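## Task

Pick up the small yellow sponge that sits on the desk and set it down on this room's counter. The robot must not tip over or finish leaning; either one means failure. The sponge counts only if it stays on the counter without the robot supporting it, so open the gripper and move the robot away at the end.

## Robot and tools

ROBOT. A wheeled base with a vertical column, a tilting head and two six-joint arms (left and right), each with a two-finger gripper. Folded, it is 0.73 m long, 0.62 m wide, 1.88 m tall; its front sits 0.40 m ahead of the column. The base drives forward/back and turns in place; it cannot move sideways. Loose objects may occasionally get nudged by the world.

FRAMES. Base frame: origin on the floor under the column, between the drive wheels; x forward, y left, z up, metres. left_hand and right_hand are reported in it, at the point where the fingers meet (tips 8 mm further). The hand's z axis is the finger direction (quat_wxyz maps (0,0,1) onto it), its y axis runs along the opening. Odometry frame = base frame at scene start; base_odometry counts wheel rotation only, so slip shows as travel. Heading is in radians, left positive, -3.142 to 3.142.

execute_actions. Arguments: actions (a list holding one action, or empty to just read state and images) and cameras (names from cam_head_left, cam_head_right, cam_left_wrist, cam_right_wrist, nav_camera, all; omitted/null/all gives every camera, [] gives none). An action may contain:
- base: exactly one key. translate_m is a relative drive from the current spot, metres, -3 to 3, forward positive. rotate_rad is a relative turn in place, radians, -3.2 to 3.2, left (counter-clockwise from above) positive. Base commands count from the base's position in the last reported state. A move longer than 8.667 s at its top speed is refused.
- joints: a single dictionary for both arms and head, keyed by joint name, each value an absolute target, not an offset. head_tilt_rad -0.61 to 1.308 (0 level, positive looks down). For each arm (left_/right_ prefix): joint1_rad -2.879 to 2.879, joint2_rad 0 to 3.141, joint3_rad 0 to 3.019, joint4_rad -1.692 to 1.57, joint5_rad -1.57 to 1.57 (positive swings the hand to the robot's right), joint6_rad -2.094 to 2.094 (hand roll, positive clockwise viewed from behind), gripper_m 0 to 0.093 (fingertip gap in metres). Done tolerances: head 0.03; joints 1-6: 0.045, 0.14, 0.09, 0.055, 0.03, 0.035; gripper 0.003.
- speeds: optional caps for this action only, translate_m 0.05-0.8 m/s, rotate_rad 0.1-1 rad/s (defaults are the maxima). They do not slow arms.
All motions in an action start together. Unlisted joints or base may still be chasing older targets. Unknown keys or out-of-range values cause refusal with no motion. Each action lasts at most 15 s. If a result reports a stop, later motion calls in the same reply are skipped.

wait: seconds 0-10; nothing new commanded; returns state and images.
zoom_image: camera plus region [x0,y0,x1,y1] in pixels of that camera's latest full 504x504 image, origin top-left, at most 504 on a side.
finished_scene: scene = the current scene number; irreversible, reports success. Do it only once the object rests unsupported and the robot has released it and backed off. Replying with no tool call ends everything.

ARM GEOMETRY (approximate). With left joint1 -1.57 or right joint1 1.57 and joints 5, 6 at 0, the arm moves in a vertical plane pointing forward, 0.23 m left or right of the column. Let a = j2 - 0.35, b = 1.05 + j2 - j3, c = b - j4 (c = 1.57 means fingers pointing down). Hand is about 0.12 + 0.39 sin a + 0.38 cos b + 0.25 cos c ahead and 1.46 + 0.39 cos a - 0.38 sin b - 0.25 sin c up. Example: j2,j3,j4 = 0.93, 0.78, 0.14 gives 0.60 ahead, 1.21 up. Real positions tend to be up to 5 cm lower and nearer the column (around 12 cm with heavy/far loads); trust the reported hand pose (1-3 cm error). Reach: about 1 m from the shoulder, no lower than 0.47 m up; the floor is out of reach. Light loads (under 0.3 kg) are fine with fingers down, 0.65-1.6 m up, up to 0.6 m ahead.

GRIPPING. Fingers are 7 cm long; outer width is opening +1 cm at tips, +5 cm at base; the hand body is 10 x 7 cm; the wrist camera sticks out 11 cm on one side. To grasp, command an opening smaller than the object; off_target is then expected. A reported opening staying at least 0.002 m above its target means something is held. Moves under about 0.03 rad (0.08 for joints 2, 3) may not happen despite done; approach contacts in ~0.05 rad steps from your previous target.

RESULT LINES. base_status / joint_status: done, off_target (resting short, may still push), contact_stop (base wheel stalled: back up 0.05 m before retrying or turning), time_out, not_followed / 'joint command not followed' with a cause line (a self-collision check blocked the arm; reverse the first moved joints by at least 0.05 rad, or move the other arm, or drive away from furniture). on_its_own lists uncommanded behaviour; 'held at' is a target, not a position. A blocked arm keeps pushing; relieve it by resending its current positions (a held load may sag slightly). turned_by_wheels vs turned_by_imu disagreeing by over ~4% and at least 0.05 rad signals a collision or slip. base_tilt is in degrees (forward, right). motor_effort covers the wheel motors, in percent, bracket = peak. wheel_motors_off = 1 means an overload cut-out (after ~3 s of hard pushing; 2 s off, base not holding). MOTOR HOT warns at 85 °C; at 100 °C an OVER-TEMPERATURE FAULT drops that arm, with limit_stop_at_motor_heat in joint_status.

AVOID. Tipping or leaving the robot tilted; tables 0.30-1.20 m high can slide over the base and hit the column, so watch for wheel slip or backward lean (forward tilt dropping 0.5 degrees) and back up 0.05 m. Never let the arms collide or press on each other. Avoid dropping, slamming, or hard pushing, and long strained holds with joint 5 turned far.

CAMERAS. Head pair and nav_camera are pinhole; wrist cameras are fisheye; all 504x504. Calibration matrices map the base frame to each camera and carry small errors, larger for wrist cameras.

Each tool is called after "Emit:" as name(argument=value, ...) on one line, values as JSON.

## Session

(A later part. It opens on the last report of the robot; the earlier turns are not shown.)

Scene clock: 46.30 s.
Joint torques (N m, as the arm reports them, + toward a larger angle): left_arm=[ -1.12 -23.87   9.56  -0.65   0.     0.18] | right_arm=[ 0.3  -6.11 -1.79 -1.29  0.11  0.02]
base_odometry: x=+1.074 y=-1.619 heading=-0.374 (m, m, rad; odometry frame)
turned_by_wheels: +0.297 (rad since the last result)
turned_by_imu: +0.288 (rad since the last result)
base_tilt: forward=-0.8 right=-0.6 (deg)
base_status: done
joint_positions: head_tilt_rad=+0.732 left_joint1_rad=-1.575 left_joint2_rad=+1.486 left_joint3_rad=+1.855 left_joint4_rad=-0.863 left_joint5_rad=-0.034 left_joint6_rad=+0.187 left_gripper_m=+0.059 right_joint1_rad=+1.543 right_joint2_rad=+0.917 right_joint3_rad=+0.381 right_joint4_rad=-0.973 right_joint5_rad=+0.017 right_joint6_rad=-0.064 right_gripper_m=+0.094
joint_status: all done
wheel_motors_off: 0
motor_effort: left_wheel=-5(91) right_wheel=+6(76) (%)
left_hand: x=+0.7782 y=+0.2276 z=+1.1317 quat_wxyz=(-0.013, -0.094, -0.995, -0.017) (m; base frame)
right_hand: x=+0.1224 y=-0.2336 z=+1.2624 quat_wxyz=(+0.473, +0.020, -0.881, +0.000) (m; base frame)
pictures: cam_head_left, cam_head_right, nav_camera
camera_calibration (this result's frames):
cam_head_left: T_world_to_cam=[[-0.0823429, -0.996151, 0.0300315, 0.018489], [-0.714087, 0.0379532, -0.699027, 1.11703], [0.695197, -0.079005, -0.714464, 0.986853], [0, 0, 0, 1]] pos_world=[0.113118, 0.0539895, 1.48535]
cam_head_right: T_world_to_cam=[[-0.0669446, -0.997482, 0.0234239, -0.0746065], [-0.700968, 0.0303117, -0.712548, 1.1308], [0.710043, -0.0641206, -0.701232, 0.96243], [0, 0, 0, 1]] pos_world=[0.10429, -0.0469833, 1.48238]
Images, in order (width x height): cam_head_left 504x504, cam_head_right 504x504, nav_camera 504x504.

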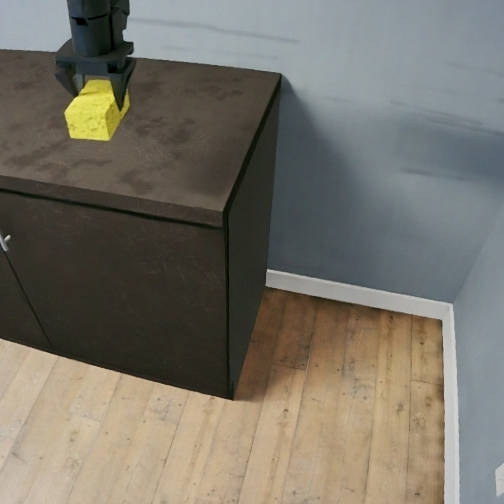

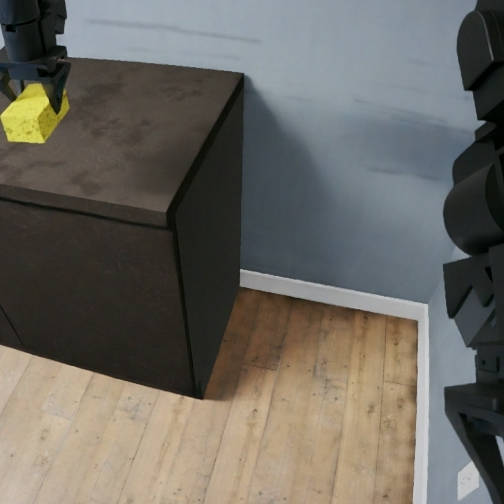

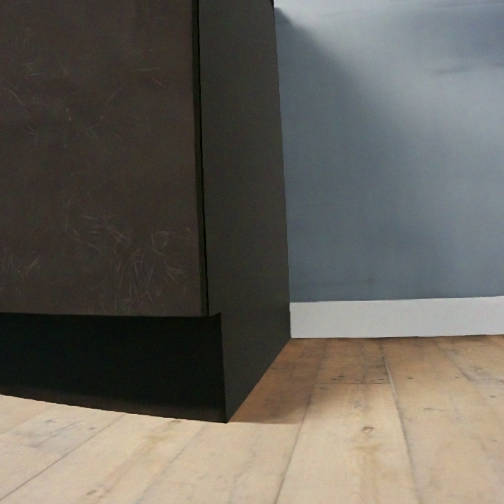

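Emit:
execute_actions(actions=[{"base":{"translate_m":0.24},"joints":{"left_joint2_rad":1.75,"left_joint3_rad":2.13}}], cameras=[])

Emit:
execute_actions(actions=[{"joints":{"left_joint2_rad":1.91,"left_joint3_rad":2.29}}], cameras=["cam_head_left"])

Emit:
execute_actions(actions=[{"joints":{"left_joint2_rad":1.96,"left_joint3_rad":2.34}}], cameras=["cam_head_left"])

Scene clock: 49.40 s.
Joint torques (N m, as the arm reports them, + toward a larger angle): left_arm=[ -1.38 -27.02  11.03  -0.44   0.     0.19] | right_arm=[ 0.32 -6.11 -1.78 -1.31  0.11  0.01]
base_odometry: x=+1.298 y=-1.707 heading=-0.372 (m, m, rad; odometry frame)
turned_by_wheels: +0.002 (rad since the last result)
turned_by_imu: +0.001 (rad since the last result)
base_tilt: forward=-0.7 right=-0.6 (deg)
base_status: done
joint_positions: head_tilt_rad=+0.730 left_joint1_rad=-1.576 left_joint2_rad=+1.757 left_joint3_rad=+2.096 left_joint4_rad=-0.870 left_joint5_rad=-0.034 left_joint6_rad=+0.187 left_gripper_m=+0.059 right_joint1_rad=+1.543 right_joint2_rad=+0.917 right_joint3_rad=+0.382 right_joint4_rad=-0.973 right_joint5_rad=+0.017 right_joint6_rad=-0.064 right_gripper_m=+0.094
joint_status: all done
wheel_motors_off: 0
motor_effort: left_wheel=+1(86) right_wheel=-2(74) (%)
left_hand: x=+0.7921 y=+0.2269 z=+1.0234 quat_wxyz=(+0.005, -0.095, -0.995, -0.015) (m; base frame)
right_hand: x=+0.1226 y=-0.2336 z=+1.2623 quat_wxyz=(+0.473, +0.020, -0.881, +0.000) (m; base frame)
pictures: none
No camera images: the call's "cameras" was empty. Leave "cameras" out to get every camera's image.

Scene clock: 50.43 s.
Joint torques (N m, as the arm reports them, + toward a larger angle): left_arm=[ -1.41 -27.35  10.82  -0.49   0.     0.18] | right_arm=[ 0.37 -6.34 -1.81 -1.3   0.11  0.02]
base_odometry: x=+1.298 y=-1.707 heading=-0.372 (m, m, rad; odometry frame)
turned_by_wheels: +0.000 (rad since the last result)
turned_by_imu: +0.000 (rad since the last result)
base_tilt: forward=-0.7 right=-0.6 (deg)
base_status: not commanded
joint_positions: head_tilt_rad=+0.730 left_joint1_rad=-1.576 left_joint2_rad=+1.917 left_joint3_rad=+2.258 left_joint4_rad=-0.870 left_joint5_rad=-0.034 left_joint6_rad=+0.187 left_gripper_m=+0.059 right_joint1_rad=+1.543 right_joint2_rad=+0.917 right_joint3_rad=+0.382 right_joint4_rad=-0.973 right_joint5_rad=+0.017 right_joint6_rad=-0.064 right_gripper_m=+0.094
joint_status: all done
wheel_motors_off: 0
motor_effort: left_wheel=+2(2) right_wheel=-2(2) (%)
left_hand: x=+0.7976 y=+0.2266 z=+0.9622 quat_wxyz=(+0.004, -0.095, -0.995, -0.015) (m; base frame)
right_hand: x=+0.1226 y=-0.2336 z=+1.2623 quat_wxyz=(+0.473, +0.020, -0.881, +0.000) (m; base frame)
pictures: cam_head_left
camera_calibration (this result's frames):
cam_head_left: T_world_to_cam=[[-0.0823774, -0.996151, 0.0299368, 0.0186365], [-0.713283, 0.0379532, -0.699848, 1.11825], [0.696018, -0.079005, -0.713665, 0.985581], [0, 0, 0, 1]] pos_world=[0.113181, 0.0539895, 1.48542]
Images, in order (width x height): cam_head_left 504x504.

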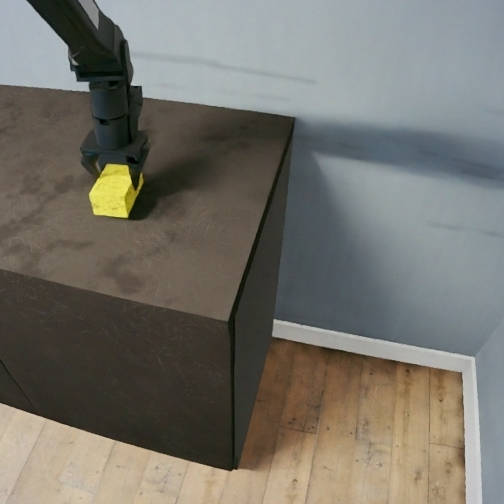

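Scene clock: 51.07 s.
Joint torques (N m, as the arm reports them, + toward a larger angle): left_arm=[ -1.35 -25.53  11.53  -0.48   0.02   0.18] | right_arm=[ 0.4  -5.98 -1.82 -1.31  0.11  0.01]
base_odometry: x=+1.298 y=-1.707 heading=-0.372 (m, m, rad; odometry frame)
turned_by_wheels: +0.000 (rad since the last result)
turned_by_imu: +0.000 (rad since the last result)
base_tilt: forward=-0.7 right=-0.7 (deg)
base_status: not commanded
joint_positions: head_tilt_rad=+0.730 left_joint1_rad=-1.576 left_joint2_rad=+1.942 left_joint3_rad=+2.301 left_joint4_rad=-0.870 left_joint5_rad=-0.034 left_joint6_rad=+0.187 left_gripper_m=+0.059 right_joint1_rad=+1.543 right_joint2_rad=+0.917 right_joint3_rad=+0.382 right_joint4_rad=-0.973 right_joint5_rad=+0.017 right_joint6_rad=-0.064 right_gripper_m=+0.094
joint_status: all done
wheel_motors_off: 0
motor_effort: left_wheel=+3(2) right_wheel=-3(2) (%)
left_hand: x=+0.8061 y=+0.2266 z=+0.9577 quat_wxyz=(-0.004, -0.095, -0.995, -0.016) (m; base frame)
right_hand: x=+0.1226 y=-0.2336 z=+1.2623 quat_wxyz=(+0.473, +0.020, -0.881, +0.000) (m; base frame)
pictures: cam_head_left
camera_calibration (this result's frames):
cam_head_left: T_world_to_cam=[[-0.0823774, -0.996151, 0.0299368, 0.0186365], [-0.713283, 0.0379532, -0.699848, 1.11825], [0.696018, -0.079005, -0.713664, 0.985581], [0, 0, 0, 1]] pos_world=[0.113181, 0.0539895, 1.48542]
Images, in order (width x height): cam_head_left 504x504.

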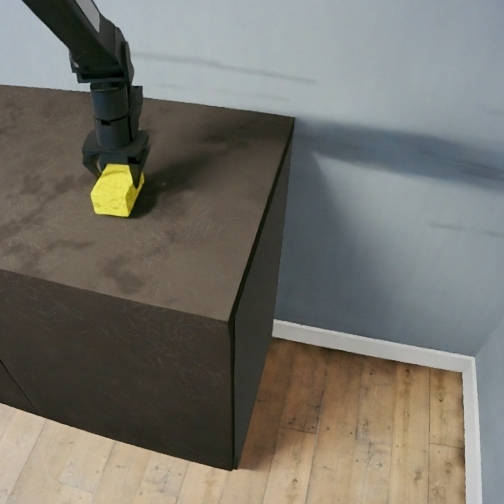

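Contact is unclear; one more step.

Emit:
execute_actions(actions=[{"joints":{"left_joint2_rad":2.01,"left_joint3_rad":2.36}}], cameras=[])

Emit:
execute_actions(actions=[{"joints":{"left_gripper_m":0.093}}], cameras=[])

Emit:
execute_actions(actions=[{"joints":{"left_joint2_rad":1.5,"left_joint3_rad":1.9}}], cameras=[])

Emit:
execute_actions(actions=[{"base":{"translate_m":-0.22},"joints":{"left_joint2_rad":1.1,"left_joint3_rad":0.9,"left_joint4_rad":-0.3}}], cameras=["cam_head_left"])

Scene clock: 53.37 s.
Joint torques (N m, as the arm reports them, + toward a larger angle): left_arm=[ -1.28 -24.45  10.52  -0.39  -0.01   0.2 ] | right_arm=[ 0.35 -6.11 -1.9  -1.3   0.11  0.01]
base_odometry: x=+1.298 y=-1.707 heading=-0.372 (m, m, rad; odometry frame)
turned_by_wheels: +0.000 (rad since the last result)
turned_by_imu: -0.001 (rad since the last result)
base_tilt: forward=-0.8 right=-0.6 (deg)
base_status: not commanded
joint_positions: head_tilt_rad=+0.730 left_joint1_rad=-1.576 left_joint2_rad=+1.982 left_joint3_rad=+2.333 left_joint4_rad=-0.870 left_joint5_rad=-0.034 left_joint6_rad=+0.188 left_gripper_m=+0.059 right_joint1_rad=+1.543 right_joint2_rad=+0.917 right_joint3_rad=+0.382 right_joint4_rad=-0.973 right_joint5_rad=+0.017 right_joint6_rad=-0.064 right_gripper_m=+0.094
joint_status: all done
wheel_motors_off: 0
motor_effort: left_wheel=+2(3) right_wheel=-2(3) (%)
left_hand: x=+0.8018 y=+0.2265 z=+0.9405 quat_wxyz=(-0.001, -0.095, -0.995, -0.015) (m; base frame)
right_hand: x=+0.1226 y=-0.2336 z=+1.2623 quat_wxyz=(+0.473, +0.020, -0.881, +0.000) (m; base frame)
pictures: none
No camera images: the call's "cameras" was empty. Leave "cameras" out to get every camera's image.

Scene clock: 54.13 s.
Joint torques (N m, as the arm reports them, + toward a larger angle): left_arm=[ -1.31 -25.38  10.39  -0.47  -0.01   0.17] | right_arm=[ 0.34 -6.17 -1.85 -1.31  0.11  0.02]
base_odometry: x=+1.298 y=-1.707 heading=-0.372 (m, m, rad; odometry frame)
turned_by_wheels: +0.000 (rad since the last result)
turned_by_imu: +0.000 (rad since the last result)
base_tilt: forward=-0.7 right=-0.6 (deg)
base_status: not commanded
joint_positions: head_tilt_rad=+0.730 left_joint1_rad=-1.576 left_joint2_rad=+1.992 left_joint3_rad=+2.333 left_joint4_rad=-0.870 left_joint5_rad=-0.034 left_joint6_rad=+0.188 left_gripper_m=+0.093 right_joint1_rad=+1.543 right_joint2_rad=+0.917 right_joint3_rad=+0.382 right_joint4_rad=-0.973 right_joint5_rad=+0.017 right_joint6_rad=-0.064 right_gripper_m=+0.094
joint_status: all done
wheel_motors_off: 0
motor_effort: left_wheel=+3(3) right_wheel=-3(3) (%)
left_hand: x=+0.7962 y=+0.2265 z=+0.9333 quat_wxyz=(+0.005, -0.095, -0.995, -0.015) (m; base frame)
right_hand: x=+0.1226 y=-0.2336 z=+1.2623 quat_wxyz=(+0.473, +0.020, -0.881, +0.000) (m; base frame)
pictures: none
No camera images: the call's "cameras" was empty. Leave "cameras" out to get every camera's image.

Scene clock: 55.83 s.
Joint torques (N m, as the arm reports them, + toward a larger angle): left_arm=[ -1.26 -25.65   8.72  -0.38   0.01   0.19] | right_arm=[ 0.33 -6.09 -1.85 -1.31  0.12  0.02]
base_odometry: x=+1.298 y=-1.707 heading=-0.372 (m, m, rad; odometry frame)
turned_by_wheels: +0.000 (rad since the last result)
turned_by_imu: -0.001 (rad since the last result)
base_tilt: forward=-0.8 right=-0.6 (deg)
base_status: not commanded
joint_positions: head_tilt_rad=+0.730 left_joint1_rad=-1.576 left_joint2_rad=+1.500 left_joint3_rad=+1.897 left_joint4_rad=-0.870 left_joint5_rad=-0.034 left_joint6_rad=+0.188 left_gripper_m=+0.093 right_joint1_rad=+1.543 right_joint2_rad=+0.917 right_joint3_rad=+0.382 right_joint4_rad=-0.973 right_joint5_rad=+0.017 right_joint6_rad=-0.064 right_gripper_m=+0.094
joint_status: all done
wheel_motors_off: 0
motor_effort: left_wheel=+3(3) right_wheel=-3(3) (%)
left_hand: x=+0.7919 y=+0.2273 z=+1.1350 quat_wxyz=(-0.023, -0.094, -0.995, -0.017) (m; base frame)
right_hand: x=+0.1226 y=-0.2336 z=+1.2623 quat_wxyz=(+0.473, +0.020, -0.881, +0.000) (m; base frame)
pictures: none
No camera images: the call's "cameras" was empty. Leave "cameras" out to get every camera's image.

Scene clock: 57.63 s.
Joint torques (N m, as the arm reports them, + toward a larger angle): left_arm=[ -1.57 -16.46   5.15   0.36   0.     0.19] | right_arm=[ 0.4  -6.01 -1.43 -1.31  0.11  0.02]
base_odometry: x=+1.093 y=-1.627 heading=-0.373 (m, m, rad; odometry frame)
turned_by_wheels: -0.002 (rad since the last result)
turned_by_imu: -0.002 (rad since the last result)
base_tilt: forward=-0.8 right=-0.6 (deg)
base_status: done
joint_positions: head_tilt_rad=+0.730 left_joint1_rad=-1.576 left_joint2_rad=+1.110 left_joint3_rad=+0.883 left_joint4_rad=-0.315 left_joint5_rad=-0.034 left_joint6_rad=+0.188 left_gripper_m=+0.093 right_joint1_rad=+1.543 right_joint2_rad=+0.916 right_joint3_rad=+0.377 right_joint4_rad=-0.973 right_joint5_rad=+0.017 right_joint6_rad=-0.064 right_gripper_m=+0.094
joint_status: all done
wheel_motors_off: 0
motor_effort: left_wheel=-3(82) right_wheel=-2(84) (%)
left_hand: x=+0.4971 y=+0.2280 z=+1.1231 quat_wxyz=(+0.011, -0.095, -0.995, -0.014) (m; base frame)
right_hand: x=+0.1203 y=-0.2335 z=+1.2633 quat_wxyz=(+0.475, +0.020, -0.880, +0.000) (m; base frame)
pictures: cam_head_left
camera_calibration (this result's frames):
cam_head_left: T_world_to_cam=[[-0.0823774, -0.996151, 0.0299368, 0.0186366], [-0.713283, 0.0379532, -0.699848, 1.11825], [0.696019, -0.079005, -0.713664, 0.98558], [0, 0, 0, 1]] pos_world=[0.113181, 0.0539895, 1.48542]
Images, in order (width x height): cam_head_left 504x504.

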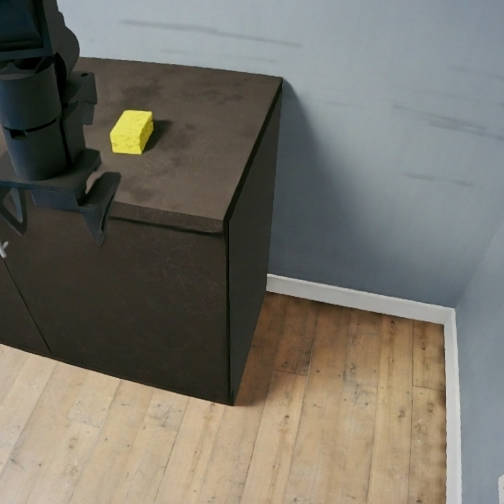

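Emit:
finished_scene(scene=2)

The scene is finished: the task was done.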